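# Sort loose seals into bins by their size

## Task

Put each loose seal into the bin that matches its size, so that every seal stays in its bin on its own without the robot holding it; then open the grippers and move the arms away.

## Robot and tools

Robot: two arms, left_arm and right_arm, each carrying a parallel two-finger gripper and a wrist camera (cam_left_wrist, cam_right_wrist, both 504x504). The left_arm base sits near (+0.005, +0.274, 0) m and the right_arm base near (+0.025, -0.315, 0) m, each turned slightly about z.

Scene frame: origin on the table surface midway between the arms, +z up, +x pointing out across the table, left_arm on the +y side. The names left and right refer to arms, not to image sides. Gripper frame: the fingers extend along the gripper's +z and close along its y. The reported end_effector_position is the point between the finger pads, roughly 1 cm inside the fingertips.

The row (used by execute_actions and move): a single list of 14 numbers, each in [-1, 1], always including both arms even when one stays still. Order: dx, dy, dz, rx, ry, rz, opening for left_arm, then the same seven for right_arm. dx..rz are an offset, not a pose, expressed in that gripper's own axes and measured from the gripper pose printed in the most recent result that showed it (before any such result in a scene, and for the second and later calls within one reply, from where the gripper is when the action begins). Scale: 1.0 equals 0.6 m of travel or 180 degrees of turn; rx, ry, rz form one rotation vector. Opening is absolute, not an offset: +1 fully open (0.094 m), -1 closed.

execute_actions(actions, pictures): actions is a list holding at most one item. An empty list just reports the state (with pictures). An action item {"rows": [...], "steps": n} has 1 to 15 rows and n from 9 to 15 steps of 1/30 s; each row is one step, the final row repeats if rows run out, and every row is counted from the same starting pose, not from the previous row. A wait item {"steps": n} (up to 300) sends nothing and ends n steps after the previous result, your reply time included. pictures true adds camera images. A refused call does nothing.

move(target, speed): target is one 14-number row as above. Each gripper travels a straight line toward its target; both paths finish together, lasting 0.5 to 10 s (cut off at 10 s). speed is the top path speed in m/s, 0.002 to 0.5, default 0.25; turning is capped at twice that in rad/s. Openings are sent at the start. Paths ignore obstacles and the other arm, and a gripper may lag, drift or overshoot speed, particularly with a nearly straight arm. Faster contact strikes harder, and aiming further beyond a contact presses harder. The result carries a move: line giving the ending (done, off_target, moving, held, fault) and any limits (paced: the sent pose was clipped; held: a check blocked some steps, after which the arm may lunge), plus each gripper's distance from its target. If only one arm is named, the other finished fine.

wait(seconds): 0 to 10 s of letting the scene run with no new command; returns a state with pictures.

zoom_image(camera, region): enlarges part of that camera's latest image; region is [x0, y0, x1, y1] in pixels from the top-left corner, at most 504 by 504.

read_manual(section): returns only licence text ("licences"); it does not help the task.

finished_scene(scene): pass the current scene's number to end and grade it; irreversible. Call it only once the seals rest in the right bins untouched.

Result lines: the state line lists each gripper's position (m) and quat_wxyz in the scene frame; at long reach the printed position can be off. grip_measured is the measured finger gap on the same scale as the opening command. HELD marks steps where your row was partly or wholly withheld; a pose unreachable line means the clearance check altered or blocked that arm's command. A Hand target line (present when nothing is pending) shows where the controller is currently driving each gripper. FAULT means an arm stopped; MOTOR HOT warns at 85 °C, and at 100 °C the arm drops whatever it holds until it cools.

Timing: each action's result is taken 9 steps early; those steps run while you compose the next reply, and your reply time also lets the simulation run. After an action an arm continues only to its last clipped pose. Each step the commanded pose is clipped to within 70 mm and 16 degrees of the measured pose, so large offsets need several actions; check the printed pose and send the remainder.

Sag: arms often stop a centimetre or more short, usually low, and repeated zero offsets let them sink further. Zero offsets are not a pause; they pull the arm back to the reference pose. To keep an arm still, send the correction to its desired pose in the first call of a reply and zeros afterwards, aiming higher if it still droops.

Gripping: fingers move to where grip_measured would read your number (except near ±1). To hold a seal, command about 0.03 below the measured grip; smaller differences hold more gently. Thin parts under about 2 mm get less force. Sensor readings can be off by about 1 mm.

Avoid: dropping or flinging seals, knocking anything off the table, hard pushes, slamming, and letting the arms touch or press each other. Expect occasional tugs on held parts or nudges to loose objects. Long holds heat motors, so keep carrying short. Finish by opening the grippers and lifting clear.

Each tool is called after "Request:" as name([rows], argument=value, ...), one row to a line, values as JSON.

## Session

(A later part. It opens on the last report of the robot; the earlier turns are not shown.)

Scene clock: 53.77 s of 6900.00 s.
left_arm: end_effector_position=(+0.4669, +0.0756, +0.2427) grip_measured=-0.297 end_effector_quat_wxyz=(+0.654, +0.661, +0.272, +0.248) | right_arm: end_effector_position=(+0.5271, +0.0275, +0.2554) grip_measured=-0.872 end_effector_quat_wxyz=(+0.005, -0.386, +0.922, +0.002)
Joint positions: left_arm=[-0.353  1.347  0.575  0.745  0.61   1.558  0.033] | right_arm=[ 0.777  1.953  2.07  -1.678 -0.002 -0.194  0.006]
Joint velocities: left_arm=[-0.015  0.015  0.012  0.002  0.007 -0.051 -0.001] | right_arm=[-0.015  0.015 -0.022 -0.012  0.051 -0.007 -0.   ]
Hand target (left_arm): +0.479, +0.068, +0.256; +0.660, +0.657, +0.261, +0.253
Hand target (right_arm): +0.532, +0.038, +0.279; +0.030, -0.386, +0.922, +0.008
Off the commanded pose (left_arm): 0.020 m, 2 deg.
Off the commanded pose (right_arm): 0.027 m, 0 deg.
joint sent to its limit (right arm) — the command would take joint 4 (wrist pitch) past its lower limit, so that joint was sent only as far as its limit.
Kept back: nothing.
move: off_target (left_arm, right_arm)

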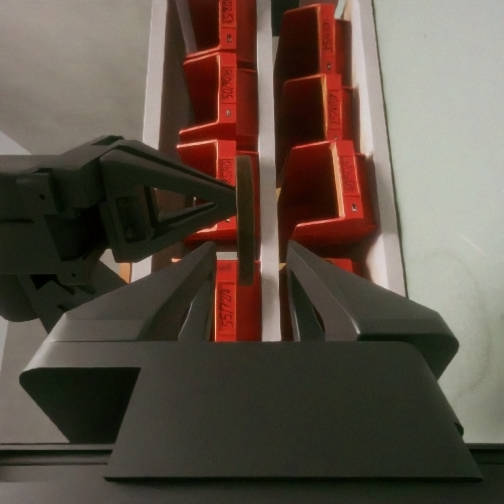

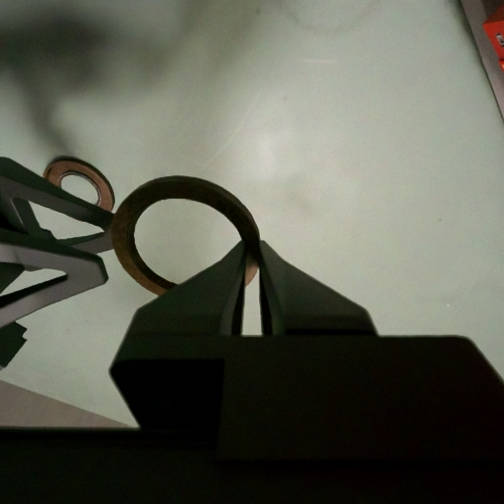

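Request:
move(target=[0.008,0.02,0.04,-0.009,-0.003,0.007,-0.3,-0.021,0.005,-0.04,0,0,0,-0.89], speed=0.03)

Scene clock: 55.33 s of 6900.00 s.
left_arm: end_effector_position=(+0.4744, +0.0689, +0.2404) grip_measured=-0.297 end_effector_quat_wxyz=(+0.653, +0.662, +0.273, +0.246) | right_arm: end_effector_position=(+0.5271, +0.0275, +0.2554) grip_measured=-0.872 end_effector_quat_wxyz=(+0.005, -0.386, +0.922, +0.002)
Joint positions: left_arm=[-0.367  1.374  0.597  0.745  0.599  1.558  0.033] | right_arm=[ 0.777  1.953  2.07  -1.678 -0.002 -0.194  0.006]
Joint velocities: left_arm=[ 0.015  0.005 -0.002 -0.002  0.051 -0.051 -0.   ] | right_arm=[-0.005 -0.015  0.007 -0.002  0.051  0.051  0.001]
Hand target (left_arm): +0.486, +0.061, +0.254; +0.662, +0.656, +0.258, +0.256
Hand target (right_arm): +0.532, +0.038, +0.279; +0.030, -0.386, +0.922, +0.008
Off the commanded pose (left_arm): 0.020 m, 2 deg.
Off the commanded pose (right_arm): 0.027 m, 0 deg.
joint sent to its limit (right arm) — the command would take joint 4 (wrist pitch) past its lower limit, so that joint was sent only as far as its limit.
Kept back: nothing.
move: off_target (left_arm, right_arm)

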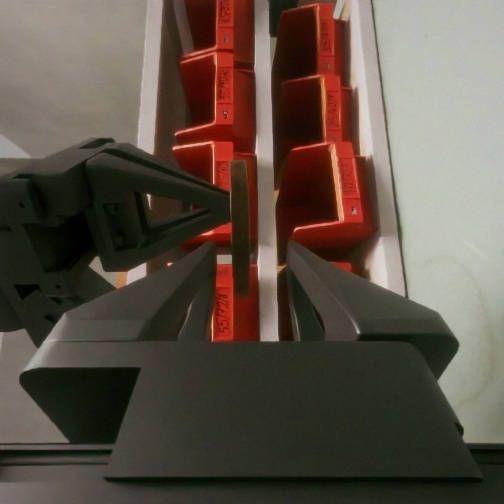

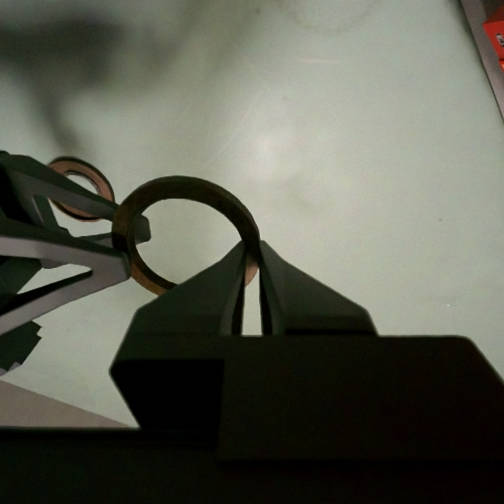

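Request:
move(target=[0.005,0.02,0.02,-0.009,-0.003,0.007,-0.88,-0.021,0.005,-0.04,0,0,0,-0.89], speed=0.03)

Scene clock: 56.70 s of 6900.00 s.
left_arm: end_effector_position=(+0.4744, +0.0689, +0.2404) grip_measured=-0.847 end_effector_quat_wxyz=(+0.653, +0.662, +0.273, +0.246) | right_arm: end_effector_position=(+0.5273, +0.0276, +0.2518) grip_measured=-0.872 end_effector_quat_wxyz=(+0.001, -0.386, +0.922, +0.001)
Joint positions: left_arm=[-0.367  1.374  0.597  0.745  0.599  1.558  0.007] | right_arm=[ 0.777  1.959  2.07  -1.68  -0.002 -0.194  0.006]
Joint velocities: left_arm=[-0.005 -0.005  0.002 -0.012 -0.051  0.022 -0.   ] | right_arm=[ 0.005 -0.024 -0.002 -0.007 -0.007 -0.081 -0.001]
Hand target (left_arm): +0.484, +0.062, +0.252; +0.661, +0.657, +0.259, +0.253
Hand target (right_arm): +0.532, +0.037, +0.279; +0.030, -0.386, +0.922, +0.008
Off the commanded pose (left_arm): 0.017 m, 2 deg.
Off the commanded pose (right_arm): 0.030 m, 0 deg.
joint sent to its limit (right arm) — the command would take joint 4 (wrist pitch) past its lower limit, so that joint was sent only as far as its limit.
Kept back: nothing.
move: off_target (left_arm, right_arm)

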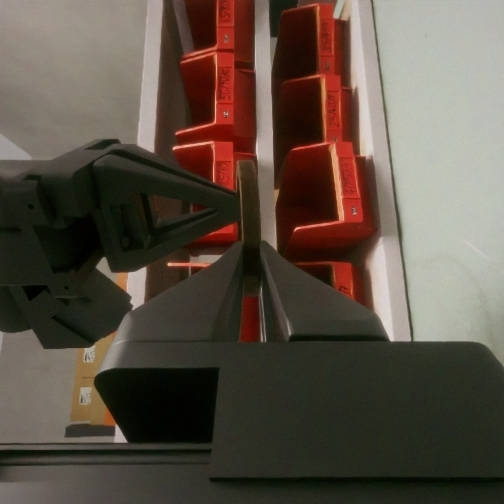

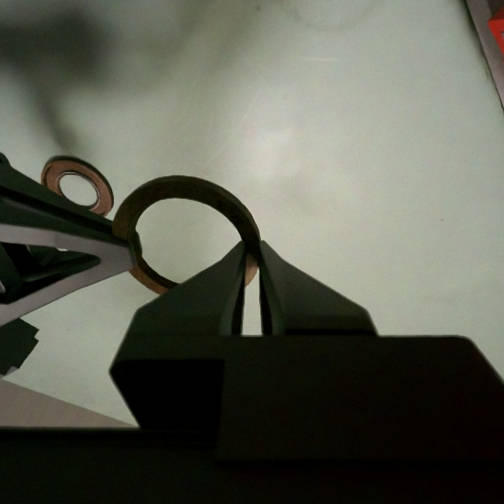

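Request:
move(target=[0.005,0.02,0.02,-0.009,-0.003,0.007,-0.88,0,0,-0.04,0,0,0,-0.4], speed=0.03)

Request:
move(target=[0,0,0,0,0,0,-0.88,0,0,-0.12,0,0,0,-0.4], speed=0.08)

Scene clock: 58.13 s of 6900.00 s.
left_arm: end_effector_position=(+0.4744, +0.0689, +0.2404) grip_measured=-0.847 end_effector_quat_wxyz=(+0.653, +0.662, +0.273, +0.246) | right_arm: end_effector_position=(+0.5273, +0.0276, +0.2518) grip_measured=-0.401 end_effector_quat_wxyz=(+0.001, -0.386, +0.922, +0.001)
Joint positions: left_arm=[-0.367  1.374  0.597  0.745  0.599  1.558  0.007] | right_arm=[ 0.777  1.959  2.07  -1.68  -0.002 -0.194  0.028]
Joint velocities: left_arm=[-0.005 -0.005  0.002 -0.017 -0.051 -0.007 -0.   ] | right_arm=[-0.015 -0.005  0.022  0.002 -0.066 -0.051 -0.001]
Hand target (left_arm): +0.484, +0.062, +0.252; +0.661, +0.657, +0.259, +0.253
Hand target (right_arm): +0.527, +0.027, +0.275; +0.020, -0.386, +0.922, +0.005
Off the commanded pose (left_arm): 0.017 m, 2 deg.
Off the commanded pose (right_arm): 0.024 m, 0 deg.
joint sent to its limit (right arm) — the command would take joint 4 (wrist pitch) past its lower limit, so that joint was sent only as far as its limit.
Kept back: nothing.
move: off_target (left_arm, right_arm)

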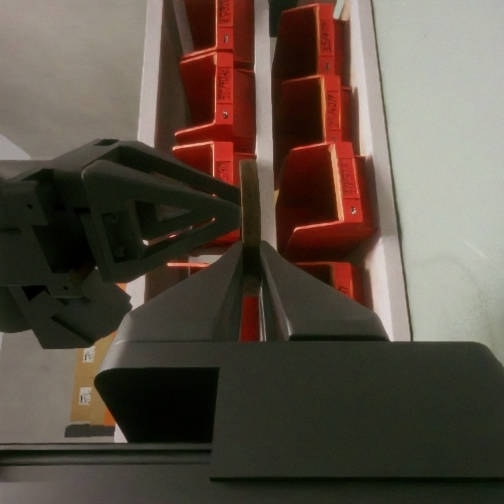

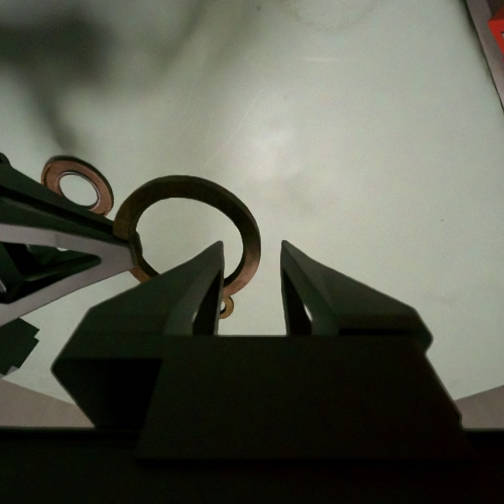

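Scene clock: 59.40 s of 6900.00 s.
left_arm: end_effector_position=(+0.4744, +0.0689, +0.2404) grip_measured=-0.847 end_effector_quat_wxyz=(+0.653, +0.662, +0.273, +0.246) | right_arm: end_effector_position=(+0.5207, +0.0231, +0.2858) grip_measured=-0.401 end_effector_quat_wxyz=(+0.029, -0.386, +0.922, +0.007)
Joint positions: left_arm=[-0.367  1.374  0.597  0.745  0.599  1.558  0.007] | right_arm=[ 0.777  1.901  2.07  -1.68  -0.002 -0.194  0.028]
Joint velocities: left_arm=[-0.005 -0.005 -0.012  0.027  0.051 -0.022  0.001] | right_arm=[ 0.034 -0.005  0.002 -0.022  0.022  0.007 -0.001]
Hand target (left_arm): +0.474, +0.069, +0.240; +0.653, +0.662, +0.273, +0.246
Hand target (right_arm): +0.526, +0.026, +0.323; +0.067, -0.385, +0.920, +0.015
Off the commanded pose (left_arm): 0.000 m, 0 deg.
Off the commanded pose (right_arm): 0.039 m, 3 deg.
joint sent to its limit (right arm) — the command would take joint 4 (wrist pitch) past its lower limit, so that joint was sent only as far as its limit.
Kept back: nothing.
move: off_target (right_arm)

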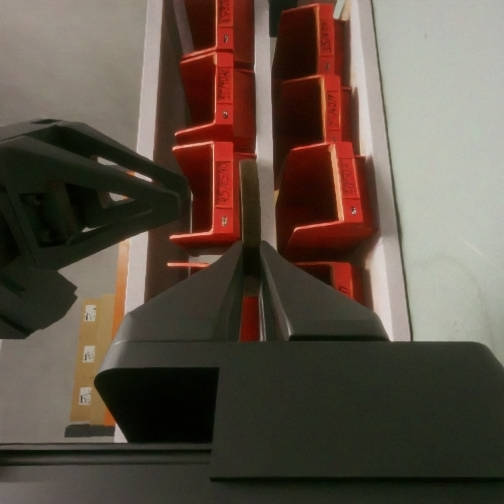

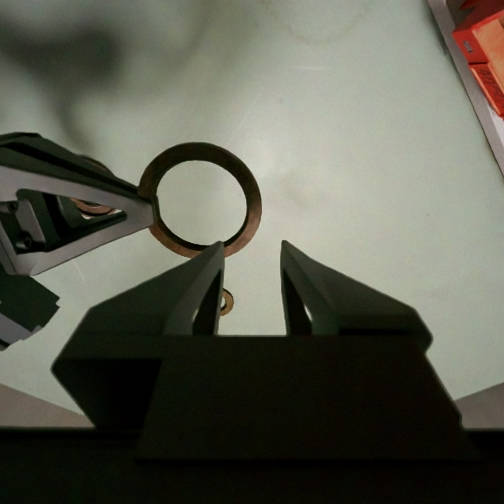

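Request:
move(target=[0.19,0.167,0.118,0.067,0.26,-0.028,-0.88,0.471,0.061,0.115,-0.003,0.019,0.002,0.2], speed=0.2)

Scene clock: 65.10 s of 6900.00 s.
left_arm: end_effector_position=(+0.5956, +0.1033, +0.3234) grip_measured=-0.847 end_effector_quat_wxyz=(+0.425, +0.562, +0.560, +0.435) | right_arm: end_effector_position=(+0.2993, -0.1497, +0.2013) grip_measured=+0.199 end_effector_quat_wxyz=(-0.007, -0.380, +0.925, -0.000)
Joint positions: left_arm=[-0.531  1.405  1.069  0.052 -0.382  1.477  0.007] | right_arm=[ 0.721  1.197  1.037 -1.426 -0.002 -0.236  0.056]
Joint velocities: left_arm=[-0.005 -0.024 -0.007 -0.037 -0.007 -0.022 -0.   ] | right_arm=[-0.005 -0.024  0.007  0.002  0.022 -0.037  0.   ]
Hand target (left_arm): +0.606, +0.093, +0.337; +0.434, +0.557, +0.559, +0.435
Hand target (right_arm): +0.302, -0.153, +0.201; +0.000, -0.383, +0.924, -0.000
Off the commanded pose (left_arm): 0.020 m, 1 deg.
Off the commanded pose (right_arm): 0.002 m, 1 deg.
Kept back: nothing.
After step 90, 0.20 s passed at rest.
move: off_target (left_arm)

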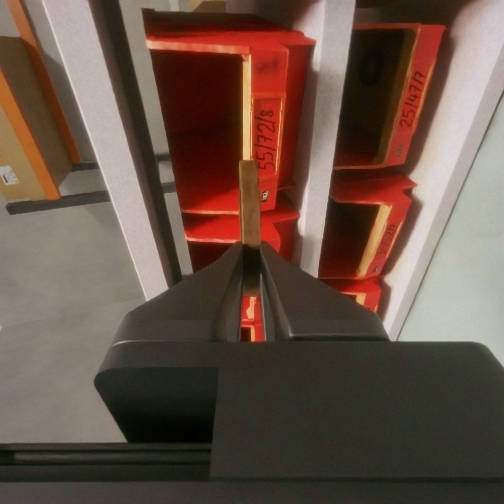

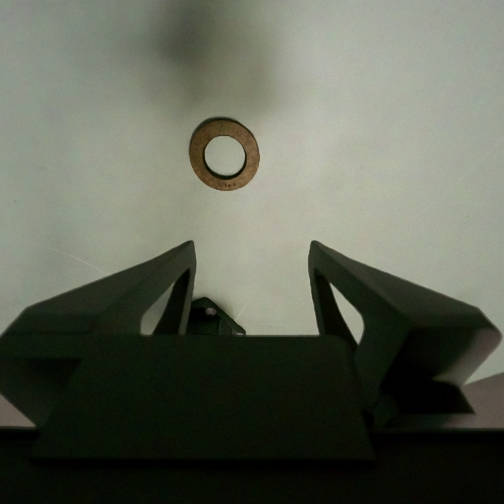

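Request:
move(target=[-0.005,0.055,0.175,0,0,0,-0.88,0.012,0.003,0.255,0,-0.005,0,0.2], speed=0.15)

Scene clock: 68.67 s of 6900.00 s.
left_arm: end_effector_position=(+0.6905, +0.0984, +0.3133) grip_measured=-0.847 end_effector_quat_wxyz=(+0.420, +0.567, +0.563, +0.429) | right_arm: end_effector_position=(+0.2893, -0.1557, +0.0496) grip_measured=+0.199 end_effector_quat_wxyz=(-0.004, -0.381, +0.925, +0.000)
Joint positions: left_arm=[-0.472  1.641  1.32   0.023 -0.32   1.489  0.007] | right_arm=[ 0.721  1.331  0.72  -0.969 -0.002 -0.238  0.056]
Joint velocities: left_arm=[ 0.005 -0.015 -0.002 -0.007  0.007  0.022  0.001] | right_arm=[-0.005 -0.005 -0.002 -0.007  0.022  0.037 -0.001]
Hand target (left_arm): +0.704, +0.099, +0.328; +0.425, +0.562, +0.560, +0.435
Hand target (right_arm): +0.290, -0.155, +0.049; +0.000, -0.380, +0.925, +0.003
Off the commanded pose (left_arm): 0.021 m, 1 deg.
Off the commanded pose (right_arm): 0.002 m, 1 deg.
Kept back: nothing.
move: off_target (left_arm)

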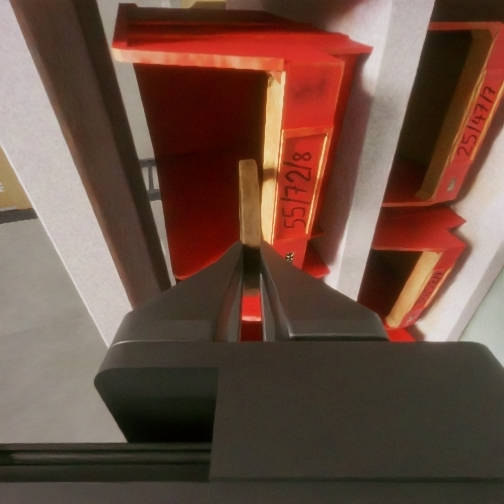

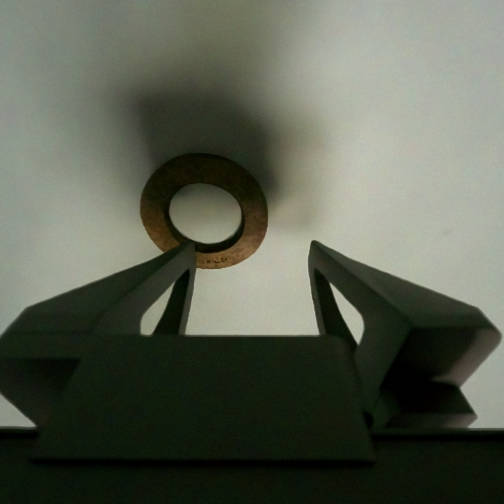

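Request:
move(target=[0,0.085,0.18,0,0,0,-0.88,-0.009,-0.002,0.066,0,0,0,0.2], speed=0.06)

Scene clock: 71.97 s of 6900.00 s.
left_arm: end_effector_position=(+0.7933, +0.0933, +0.3243) grip_measured=-0.847 end_effector_quat_wxyz=(+0.418, +0.571, +0.565, +0.424) | right_arm: end_effector_position=(+0.2954, -0.1520, +0.0146) grip_measured=+0.199 end_effector_quat_wxyz=(-0.003, -0.381, +0.925, +0.001)
Joint positions: left_arm=[-0.427  1.886  1.694 -0.115 -0.271  1.498  0.007] | right_arm=[ 0.721  1.421  0.691 -0.846 -0.002 -0.238  0.056]
Joint velocities: left_arm=[-0.005 -0.005 -0.007  0.002  0.007 -0.022 -0.001] | right_arm=[-0.005  0.005 -0.002  0.007 -0.007 -0.007  0.   ]
Hand target (left_arm): +0.807, +0.096, +0.332; +0.420, +0.567, +0.563, +0.429
Hand target (right_arm): +0.293, -0.153, +0.010; -0.004, -0.381, +0.925, +0.000
Off the commanded pose (left_arm): 0.018 m, 1 deg.
Off the commanded pose (right_arm): 0.005 m, 0 deg.
Kept back: nothing.
move: off_target (left_arm)

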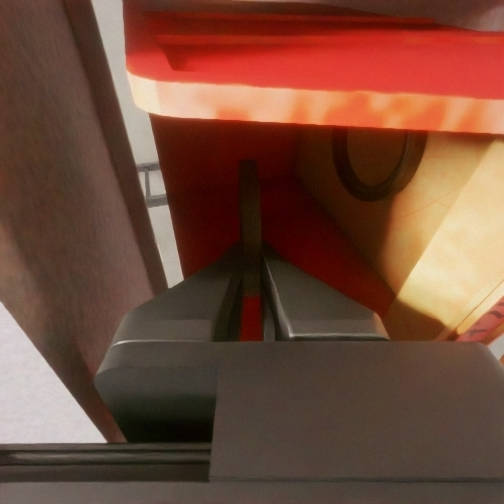

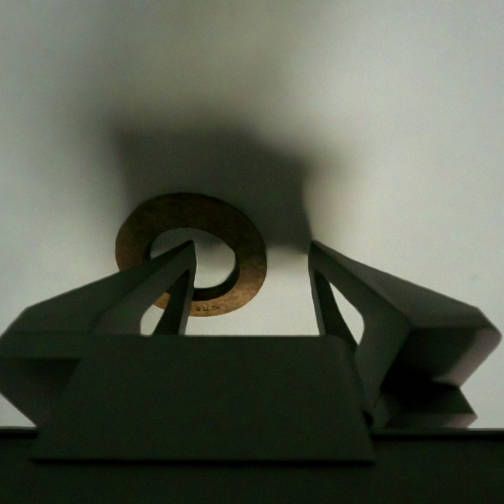

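Request:
move(target=[0.003,-0.006,0.022,0.045,0,0,-0.88,0,0,0.005,0,0,0,-0.76], speed=0.03)

Scene clock: 75.17 s of 6900.00 s.
left_arm: end_effector_position=(+0.7854, +0.0930, +0.3131) grip_measured=-0.847 end_effector_quat_wxyz=(+0.371, +0.605, +0.592, +0.381) | right_arm: end_effector_position=(+0.2954, -0.1520, +0.0146) grip_measured=-0.731 end_effector_quat_wxyz=(-0.003, -0.381, +0.925, +0.001)
Joint positions: left_arm=[-0.427  1.892  1.767 -0.34  -0.256  1.469  0.007] | right_arm=[ 0.721  1.421  0.691 -0.846 -0.002 -0.238  0.013]
Joint velocities: left_arm=[-0.015 -0.015 -0.007 -0.007 -0.022 -0.037 -0.001] | right_arm=[-0.015 -0.015 -0.007  0.012  0.022 -0.022 -0.   ]
Hand target (left_arm): +0.803, +0.096, +0.317; +0.376, +0.599, +0.593, +0.384
Hand target (right_arm): +0.295, -0.152, +0.012; -0.003, -0.381, +0.925, +0.001
Off the commanded pose (left_arm): 0.020 m, 1 deg.
Off the commanded pose (right_arm): 0.003 m, 0 deg.
Kept back: nothing.
move: off_target (left_arm)

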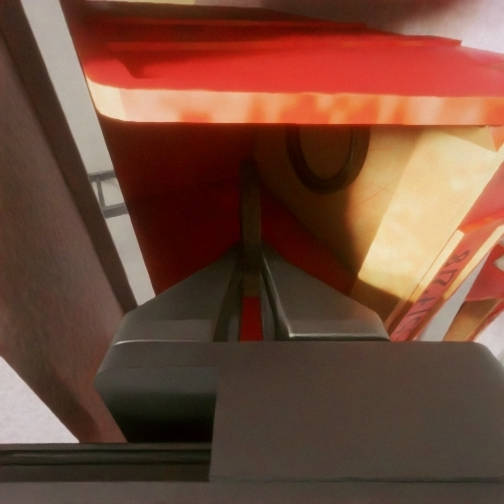

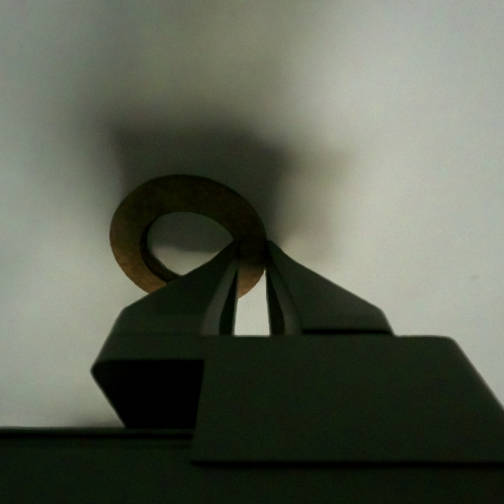

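Request:
move(target=[0.003,0.005,0.025,0,0,0,-0.5,0,0,-0.08,0,0,0,-0.76], speed=0.06)

Scene clock: 77.27 s of 6900.00 s.
left_arm: end_effector_position=(+0.7862, +0.0918, +0.3096) grip_measured=-0.503 end_effector_quat_wxyz=(+0.371, +0.607, +0.592, +0.378) | right_arm: end_effector_position=(+0.2711, -0.1666, +0.0397) grip_measured=-0.731 end_effector_quat_wxyz=(-0.035, -0.381, +0.924, -0.004)
Joint positions: left_arm=[-0.427  1.896  1.768 -0.34  -0.25   1.468  0.023] | right_arm=[ 0.721  1.336  0.691 -0.997 -0.002 -0.238  0.013]
Joint velocities: left_arm=[-0.024 -0.024 -0.007 -0.022 -0.051  0.066  0.   ] | right_arm=[ 0.005  0.005 -0.027 -0.007 -0.022  0.007 -0.   ]
Hand target (left_arm): +0.799, +0.095, +0.309; +0.372, +0.605, +0.592, +0.381
Hand target (right_arm): +0.295, -0.153, +0.063; -0.002, -0.381, +0.925, +0.001
Off the commanded pose (left_arm): 0.014 m, 0 deg.
Off the commanded pose (right_arm): 0.037 m, 4 deg.
Kept back: nothing.
move: off_target (left_arm, right_arm)

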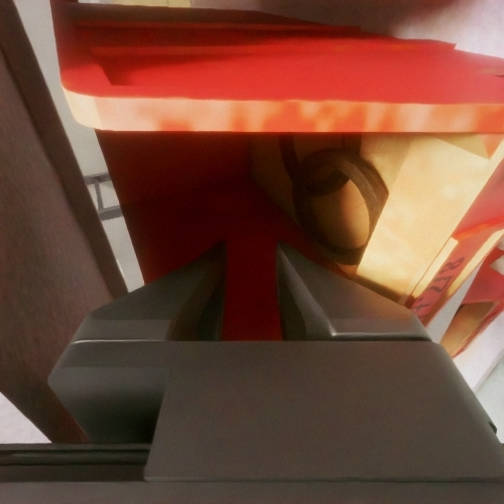

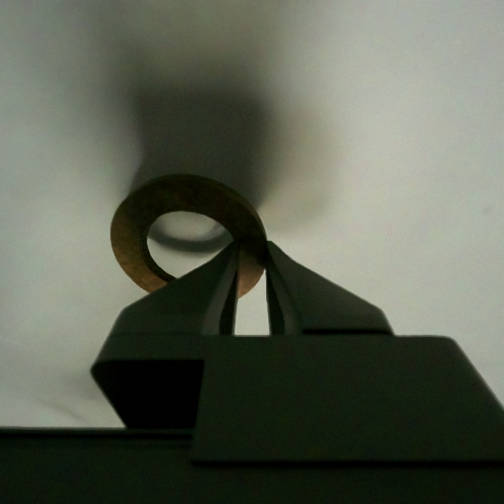

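Request:
move(target=[0.005,0,-0.15,0,0,0,-0.5,-0.274,-0.065,-0.421,0.008,-0.021,-0.006,-0.76], speed=0.2)

Scene clock: 81.13 s of 6900.00 s.
left_arm: end_effector_position=(+0.7139, +0.1004, +0.3376) grip_measured=-0.503 end_effector_quat_wxyz=(+0.367, +0.608, +0.593, +0.380) | right_arm: end_effector_position=(+0.4186, -0.0783, +0.2561) grip_measured=-0.731 end_effector_quat_wxyz=(-0.025, -0.381, +0.924, -0.005)
Joint positions: left_arm=[-0.45   1.697  1.567 -0.348 -0.276  1.461  0.023] | right_arm=[ 0.721  1.571  1.551 -1.601  0.002 -0.238  0.013]
Joint velocities: left_arm=[-0.005 -0.015 -0.022 -0.007 -0.066  0.007  0.001] | right_arm=[-0.005  0.005  0.017 -0.012 -0.022  0.081  0.   ]
Hand target (left_arm): +0.706, +0.097, +0.349; +0.371, +0.607, +0.592, +0.379
Hand target (right_arm): +0.430, -0.068, +0.278; +0.000, -0.390, +0.921, -0.003
Off the commanded pose (left_arm): 0.015 m, 1 deg.
Off the commanded pose (right_arm): 0.028 m, 3 deg.
Kept back: nothing.
move: off_target (left_arm, right_arm)

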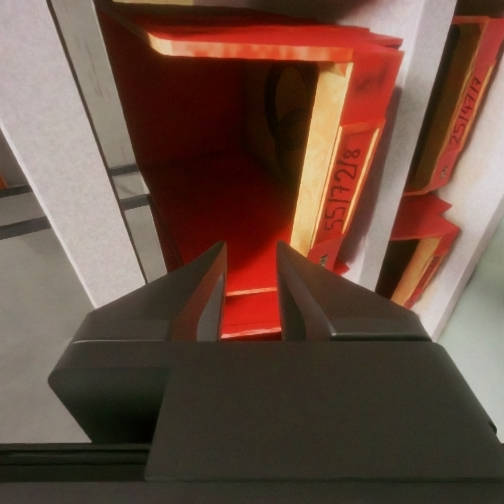

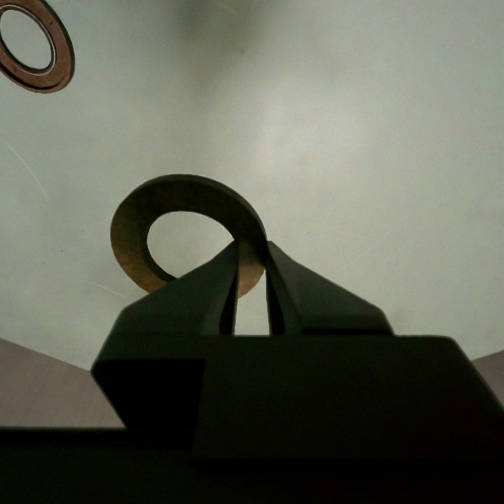

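Request:
move(target=[0.0255,-0.327,-0.376,-0.141,-0.256,0.048,-0.3,-0.02,0,-0.037,0,0,0,-0.76], speed=0.22)

Scene clock: 86.83 s of 6900.00 s.
left_arm: end_effector_position=(+0.4280, +0.1221, +0.2502) grip_measured=-0.303 end_effector_quat_wxyz=(+0.653, +0.665, +0.273, +0.238) | right_arm: end_effector_position=(+0.4140, -0.0811, +0.2536) grip_measured=-0.731 end_effector_quat_wxyz=(-0.052, -0.380, +0.923, -0.009)
Joint positions: left_arm=[-0.226  1.186  0.482  0.657  0.75   1.564  0.033] | right_arm=[ 0.721  1.593  1.568 -1.651  0.002 -0.238  0.013]
Joint velocities: left_arm=[-0.015  0.005 -0.002 -0.037 -0.007  0.007 -0.   ] | right_arm=[-0.015 -0.005  0.012 -0.007 -0.081 -0.022 -0.   ]
Hand target (left_arm): +0.427, +0.126, +0.262; +0.659, +0.657, +0.266, +0.250
Hand target (right_arm): +0.427, -0.070, +0.277; -0.024, -0.381, +0.924, -0.005
Off the commanded pose (left_arm): 0.013 m, 3 deg.
Off the commanded pose (right_arm): 0.030 m, 3 deg.
Kept back: nothing.
After step 90, 0.13 s passed at rest.
move: off_target (left_arm, right_arm)

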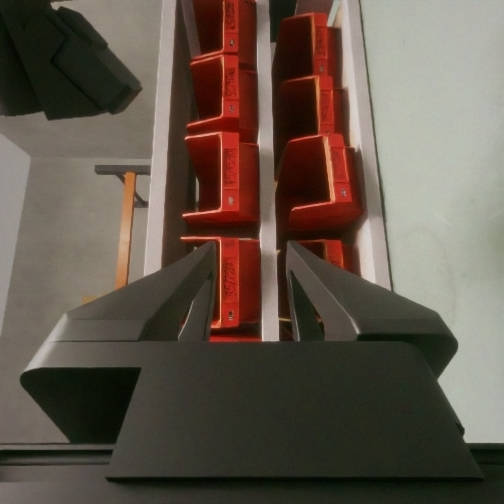

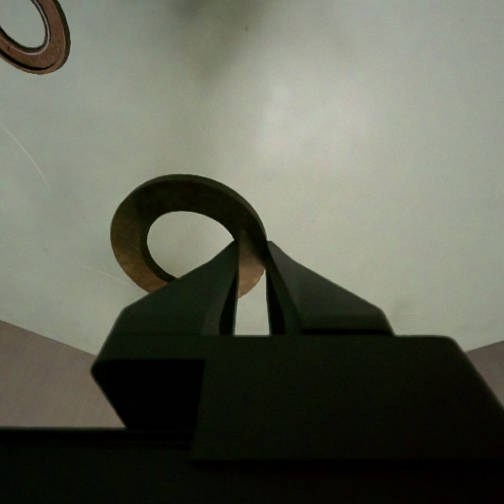

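Request:
move(target=[0,0.03,0.07,-0.012,0.004,0.01,-0.3,-0.2775,0,-0.073,0.011,-0.031,-0.01,-0.76], speed=0.15)

Scene clock: 89.53 s of 6900.00 s.
left_arm: end_effector_position=(+0.4434, +0.0968, +0.2497) grip_measured=-0.303 end_effector_quat_wxyz=(+0.650, +0.663, +0.277, +0.247) | right_arm: end_effector_position=(+0.5245, +0.0275, +0.2489) grip_measured=-0.731 end_effector_quat_wxyz=(-0.002, -0.400, +0.917, -0.004)
Joint positions: left_arm=[-0.307  1.241  0.519  0.682  0.65   1.562  0.033] | right_arm=[ 0.782  1.956  2.058 -1.678  0.007 -0.218  0.013]
Joint velocities: left_arm=[-0.005 -0.005 -0.007 -0.022 -0.007  0.051  0.   ] | right_arm=[-0.005 -0.005 -0.022  0.007  0.066 -0.007 -0.001]
Hand target (left_arm): +0.455, +0.091, +0.267; +0.660, +0.655, +0.262, +0.257
Hand target (right_arm): +0.532, +0.038, +0.279; +0.032, -0.396, +0.918, +0.002
Off the commanded pose (left_arm): 0.023 m, 2 deg.
Off the commanded pose (right_arm): 0.035 m, 1 deg.
joint sent to its limit (right arm) — the command would take joint 4 (wrist pitch) past its lower limit, so that joint was sent only as far as its limit.
Kept back: nothing.
move: off_target (left_arm, right_arm)

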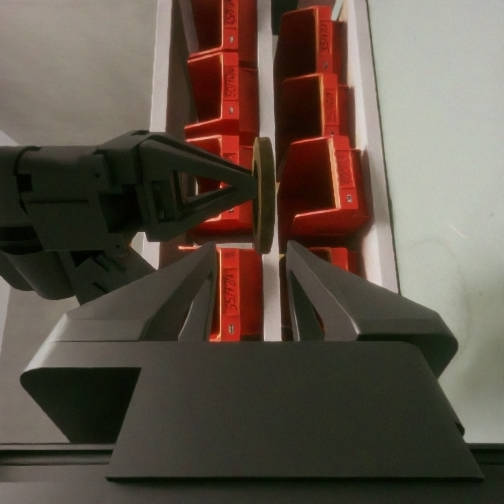

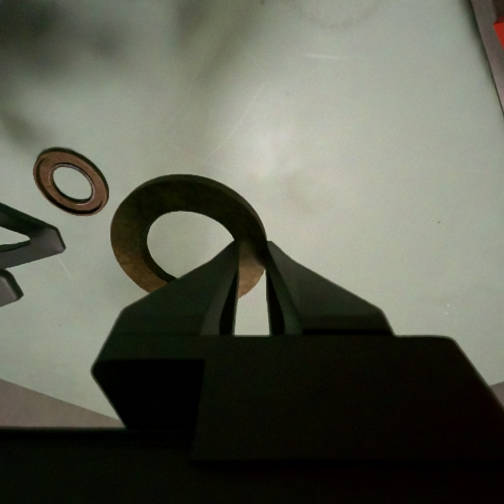

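Request:
move(target=[0.01,0.012,0.066,-0.012,0.002,0.008,-0.3,-0.02,0.008,-0.048,0,0,0,-0.76], speed=0.05)

Scene clock: 91.10 s of 6900.00 s.
left_arm: end_effector_position=(+0.4625, +0.0788, +0.2405) grip_measured=-0.303 end_effector_quat_wxyz=(+0.649, +0.661, +0.279, +0.253) | right_arm: end_effector_position=(+0.5239, +0.0282, +0.2489) grip_measured=-0.731 end_effector_quat_wxyz=(-0.002, -0.400, +0.916, -0.004)
Joint positions: left_arm=[-0.355  1.328  0.558  0.735  0.589  1.562  0.033] | right_arm=[ 0.783  1.956  2.058 -1.678  0.007 -0.217  0.013]
Joint velocities: left_arm=[-0.005 -0.024 -0.002 -0.012 -0.007  0.007 -0.001] | right_arm=[ 0.015 -0.005 -0.002 -0.002  0.007  0.037 -0.001]
Hand target (left_arm): +0.474, +0.072, +0.256; +0.659, +0.653, +0.266, +0.262
Hand target (right_arm): +0.527, +0.039, +0.277; +0.027, -0.400, +0.916, +0.003
Off the commanded pose (left_arm): 0.021 m, 2 deg.
Off the commanded pose (right_arm): 0.031 m, 0 deg.
joint sent to its limit (right arm) — the command would take joint 4 (wrist pitch) past its lower limit, so that joint was sent only as far as its limit.
Kept back: nothing.
move: off_target (left_arm, right_arm)

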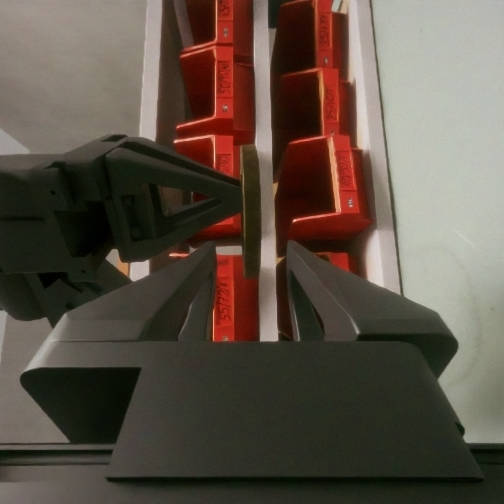

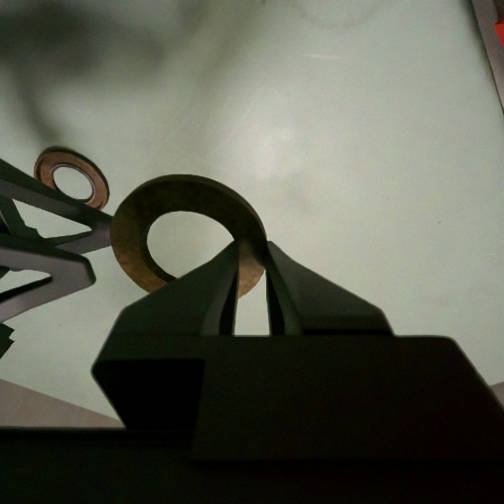

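Request:
move(target=[0.006,0.024,0.052,-0.01,0,0.006,-0.3,-0.015,0.012,-0.046,0,0,0,-0.76], speed=0.03)

Scene clock: 92.73 s of 6900.00 s.
left_arm: end_effector_position=(+0.4742, +0.0665, +0.2394) grip_measured=-0.303 end_effector_quat_wxyz=(+0.647, +0.661, +0.282, +0.255) | right_arm: end_effector_position=(+0.5222, +0.0307, +0.2489) grip_measured=-0.731 end_effector_quat_wxyz=(-0.002, -0.402, +0.915, -0.004)
Joint positions: left_arm=[-0.385  1.366  0.592  0.735  0.553  1.562  0.033] | right_arm=[ 0.788  1.956  2.058 -1.678  0.007 -0.217  0.013]
Joint velocities: left_arm=[-0.005 -0.005 -0.007  0.002 -0.066 -0.037  0.001] | right_arm=[-0.005 -0.015  0.007 -0.002 -0.066 -0.051  0.   ]
Hand target (left_arm): +0.486, +0.059, +0.254; +0.657, +0.653, +0.269, +0.263
Hand target (right_arm): +0.524, +0.039, +0.276; +0.024, -0.400, +0.916, +0.002
Off the commanded pose (left_arm): 0.021 m, 2 deg.
Off the commanded pose (right_arm): 0.029 m, 0 deg.
joint sent to its limit (right arm) — the command would take joint 4 (wrist pitch) past its lower limit, so that joint was sent only as far as its limit.
Kept back: nothing.
move: off_target (left_arm, right_arm)

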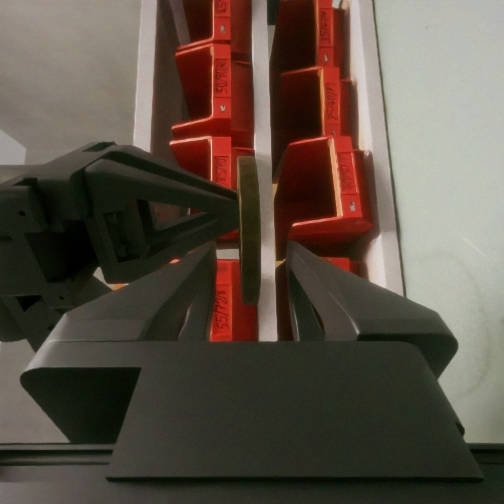

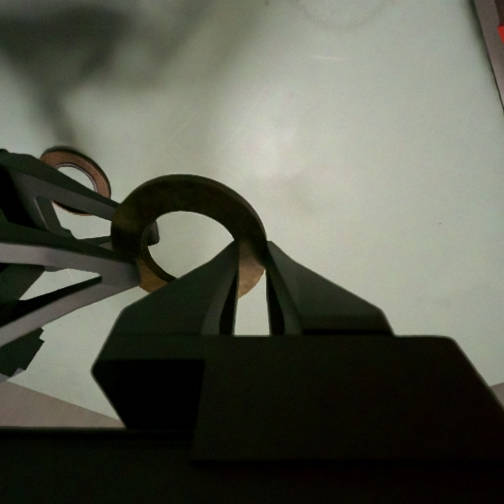

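Request:
move(target=[0.004,0.022,0.02,-0.01,0,0.006,-0.88,-0.008,0,-0.04,0,0,0,-0.76], speed=0.03)

Request:
move(target=[0.004,0.022,0.02,-0.01,0,0.006,-0.88,-0.008,0,-0.04,0,0,0,-0.3], speed=0.03)

Scene clock: 94.17 s of 6900.00 s.
left_arm: end_effector_position=(+0.4746, +0.0665, +0.2402) grip_measured=-0.842 end_effector_quat_wxyz=(+0.647, +0.660, +0.283, +0.257) | right_arm: end_effector_position=(+0.5224, +0.0311, +0.2471) grip_measured=-0.731 end_effector_quat_wxyz=(-0.004, -0.402, +0.915, -0.003)
Joint positions: left_arm=[-0.386  1.365  0.592  0.738  0.546  1.562  0.007] | right_arm=[ 0.788  1.959  2.058 -1.678  0.005 -0.217  0.013]
Joint velocities: left_arm=[-0.015  0.005 -0.002 -0.007 -0.007 -0.066 -0.001] | right_arm=[ 0.005  0.015 -0.012 -0.002 -0.051 -0.066  0.   ]
Hand target (left_arm): +0.484, +0.059, +0.252; +0.655, +0.653, +0.272, +0.265
Hand target (right_arm): +0.525, +0.034, +0.272; +0.020, -0.402, +0.915, +0.001
Off the commanded pose (left_arm): 0.017 m, 2 deg.
Off the commanded pose (right_arm): 0.026 m, 0 deg.
joint sent to its limit (right arm) — the command would take joint 4 (wrist pitch) past its lower limit, so that joint was sent only as far as its limit.
Kept back: nothing.
move: off_target (left_arm, right_arm)

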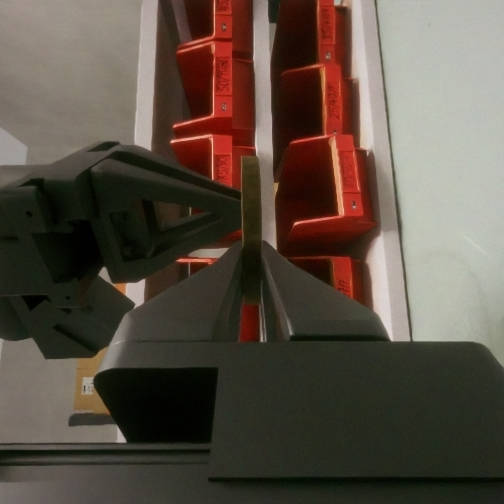

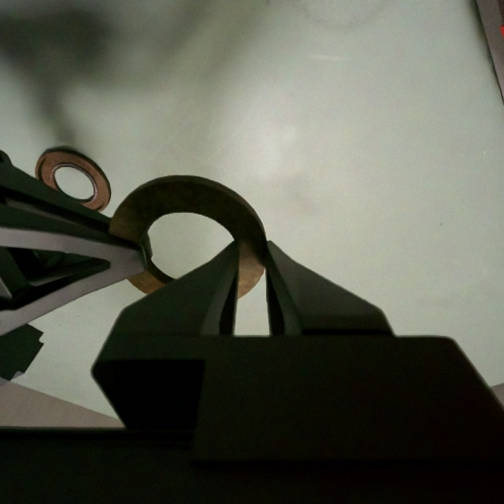

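Scene clock: 95.20 s of 6900.00 s.
left_arm: end_effector_position=(+0.4754, +0.0669, +0.2402) grip_measured=-0.843 end_effector_quat_wxyz=(+0.646, +0.659, +0.286, +0.260) | right_arm: end_effector_position=(+0.5224, +0.0311, +0.2471) grip_measured=-0.301 end_effector_quat_wxyz=(-0.004, -0.402, +0.915, -0.003)
Joint positions: left_arm=[-0.388  1.365  0.592  0.738  0.537  1.562  0.007] | right_arm=[ 0.788  1.959  2.058 -1.678  0.005 -0.217  0.033]
Joint velocities: left_arm=[-0.005  0.005 -0.017 -0.002  0.022 -0.066  0.   ] | right_arm=[ 0.005 -0.015  0.007 -0.007 -0.037 -0.007  0.   ]
Hand target (left_arm): +0.484, +0.060, +0.253; +0.655, +0.652, +0.273, +0.267
Hand target (right_arm): +0.525, +0.034, +0.270; +0.018, -0.402, +0.915, +0.001
Off the commanded pose (left_arm): 0.018 m, 2 deg.
Off the commanded pose (right_arm): 0.024 m, 0 deg.
joint sent to its limit (right arm) — the command would take joint 4 (wrist pitch) past its lower limit, so that joint was sent only as far as its limit.
Kept back: nothing.
move: off_target (left_arm, right_arm)

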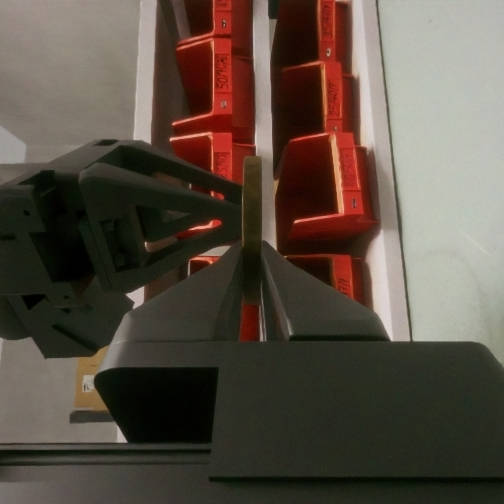

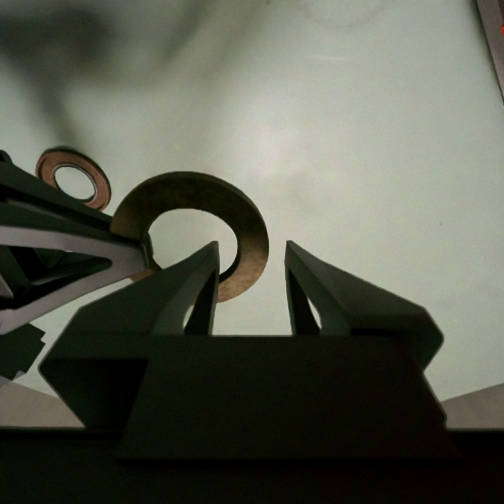

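Request:
move(target=[0.004,0.022,0.02,-0.01,0,0.006,-0.86,0,0,-0.13,0,0,0,-0.3], speed=0.08)

Scene clock: 96.80 s of 6900.00 s.
left_arm: end_effector_position=(+0.4761, +0.0673, +0.2402) grip_measured=-0.843 end_effector_quat_wxyz=(+0.645, +0.658, +0.288, +0.262) | right_arm: end_effector_position=(+0.5155, +0.0262, +0.2834) grip_measured=-0.301 end_effector_quat_wxyz=(+0.027, -0.402, +0.915, +0.003)
Joint positions: left_arm=[-0.389  1.365  0.592  0.738  0.528  1.562  0.007] | right_arm=[ 0.788  1.897  2.058 -1.678  0.005 -0.217  0.033]
Joint velocities: left_arm=[-0.015 -0.005 -0.002  0.012  0.037  0.007 -0.001] | right_arm=[ 0.015  0.005 -0.032 -0.002  0.066  0.081 -0.   ]
Hand target (left_arm): +0.485, +0.060, +0.253; +0.654, +0.651, +0.275, +0.270
Hand target (right_arm): +0.521, +0.030, +0.324; +0.069, -0.401, +0.913, +0.011
Off the commanded pose (left_arm): 0.018 m, 2 deg.
Off the commanded pose (right_arm): 0.043 m, 4 deg.
joint sent to its limit (right arm) — the command would take joint 4 (wrist pitch) past its lower limit, so that joint was sent only as far as its limit.
Kept back: nothing.
move: off_target (left_arm, right_arm)

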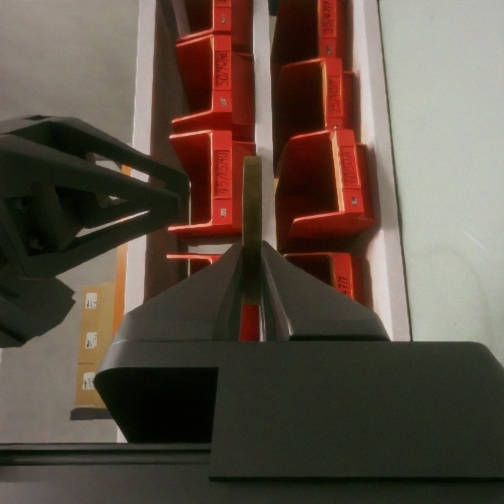

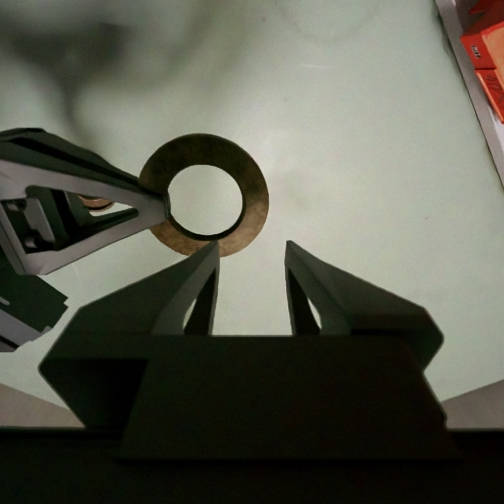

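Request:
move(target=[0.608,0.174,-0.267,0.0665,0.2446,-0.028,-0.88,0.341,-0.051,0.006,0.369,-0.375,-0.384,-0.3], speed=0.4)

Scene clock: 103.60 s of 6900.00 s.
left_arm: end_effector_position=(+0.6098, +0.4291, +0.3310) grip_measured=-0.842 end_effector_quat_wxyz=(+0.432, +0.560, +0.565, +0.425) | right_arm: end_effector_position=(+0.4015, -0.1452, +0.2742) grip_measured=-0.301 end_effector_quat_wxyz=(+0.662, -0.656, +0.269, -0.241)
Joint positions: left_arm=[0.196 1.417 1.104 0.029 0.333 1.653 0.007] | right_arm=[ 0.343  0.987  0.411  0.568 -0.668 -1.536  0.033]
Joint velocities: left_arm=[-0.015 -0.015 -0.007 -0.012 -0.051 -0.022 -0.   ] | right_arm=[-0.005  0.005 -0.022  0.007 -0.081  0.095 -0.001]
Hand target (left_arm): +0.621, +0.437, +0.345; +0.432, +0.558, +0.560, +0.434
Hand target (right_arm): +0.401, -0.147, +0.272; +0.662, -0.656, +0.262, -0.250
Off the commanded pose (left_arm): 0.017 m, 1 deg.
Off the commanded pose (right_arm): 0.005 m, 2 deg.
Kept back: nothing.
After step 90, 0.70 s passed at rest.
move: off_target (left_arm)

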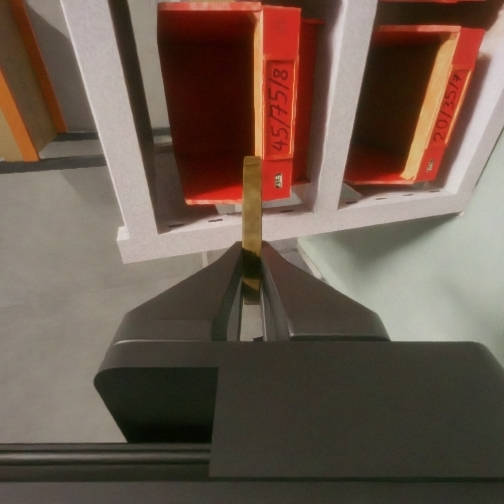

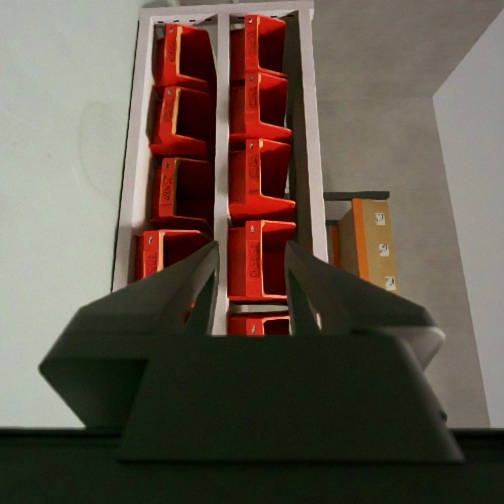

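Request:
move(target=[-0.048,0.05,0.165,0,0,0,-0.88,0,0,0,0,0,0,-0.3], speed=0.15)

Scene clock: 105.83 s of 6900.00 s.
left_arm: end_effector_position=(+0.6981, +0.3980, +0.3209) grip_measured=-0.842 end_effector_quat_wxyz=(+0.427, +0.563, +0.568, +0.421) | right_arm: end_effector_position=(+0.4015, -0.1452, +0.2742) grip_measured=-0.301 end_effector_quat_wxyz=(+0.662, -0.656, +0.269, -0.242)
Joint positions: left_arm=[0.087 1.617 1.311 0.015 0.226 1.627 0.007] | right_arm=[ 0.343  0.987  0.411  0.569 -0.668 -1.536  0.033]
Joint velocities: left_arm=[-0.005  0.005  0.007  0.002 -0.051  0.022  0.   ] | right_arm=[-0.015 -0.005  0.002  0.007  0.066  0.007 -0.   ]
Hand target (left_arm): +0.711, +0.398, +0.334; +0.433, +0.559, +0.565, +0.425
Hand target (right_arm): +0.401, -0.145, +0.274; +0.662, -0.656, +0.269, -0.241
Off the commanded pose (left_arm): 0.020 m, 1 deg.
Off the commanded pose (right_arm): 0.000 m, 0 deg.
Kept back: nothing.
move: off_target (left_arm)

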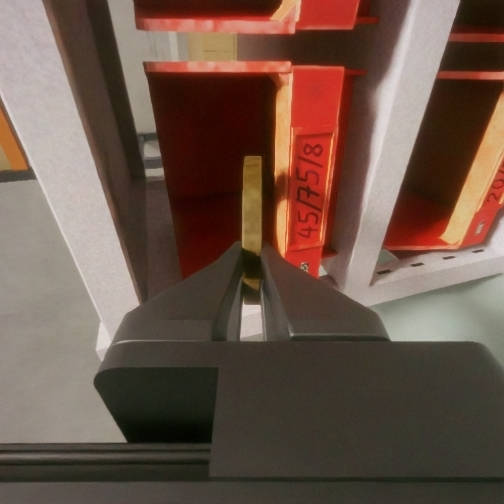

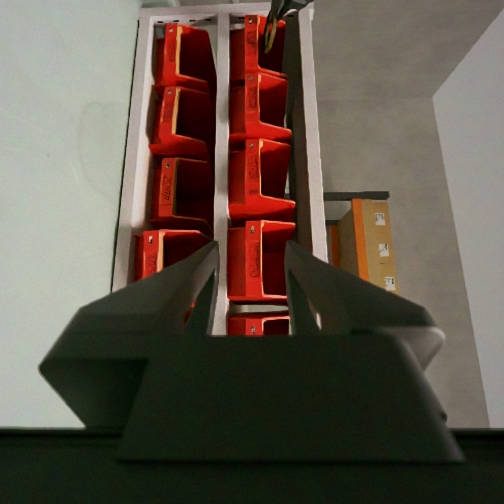

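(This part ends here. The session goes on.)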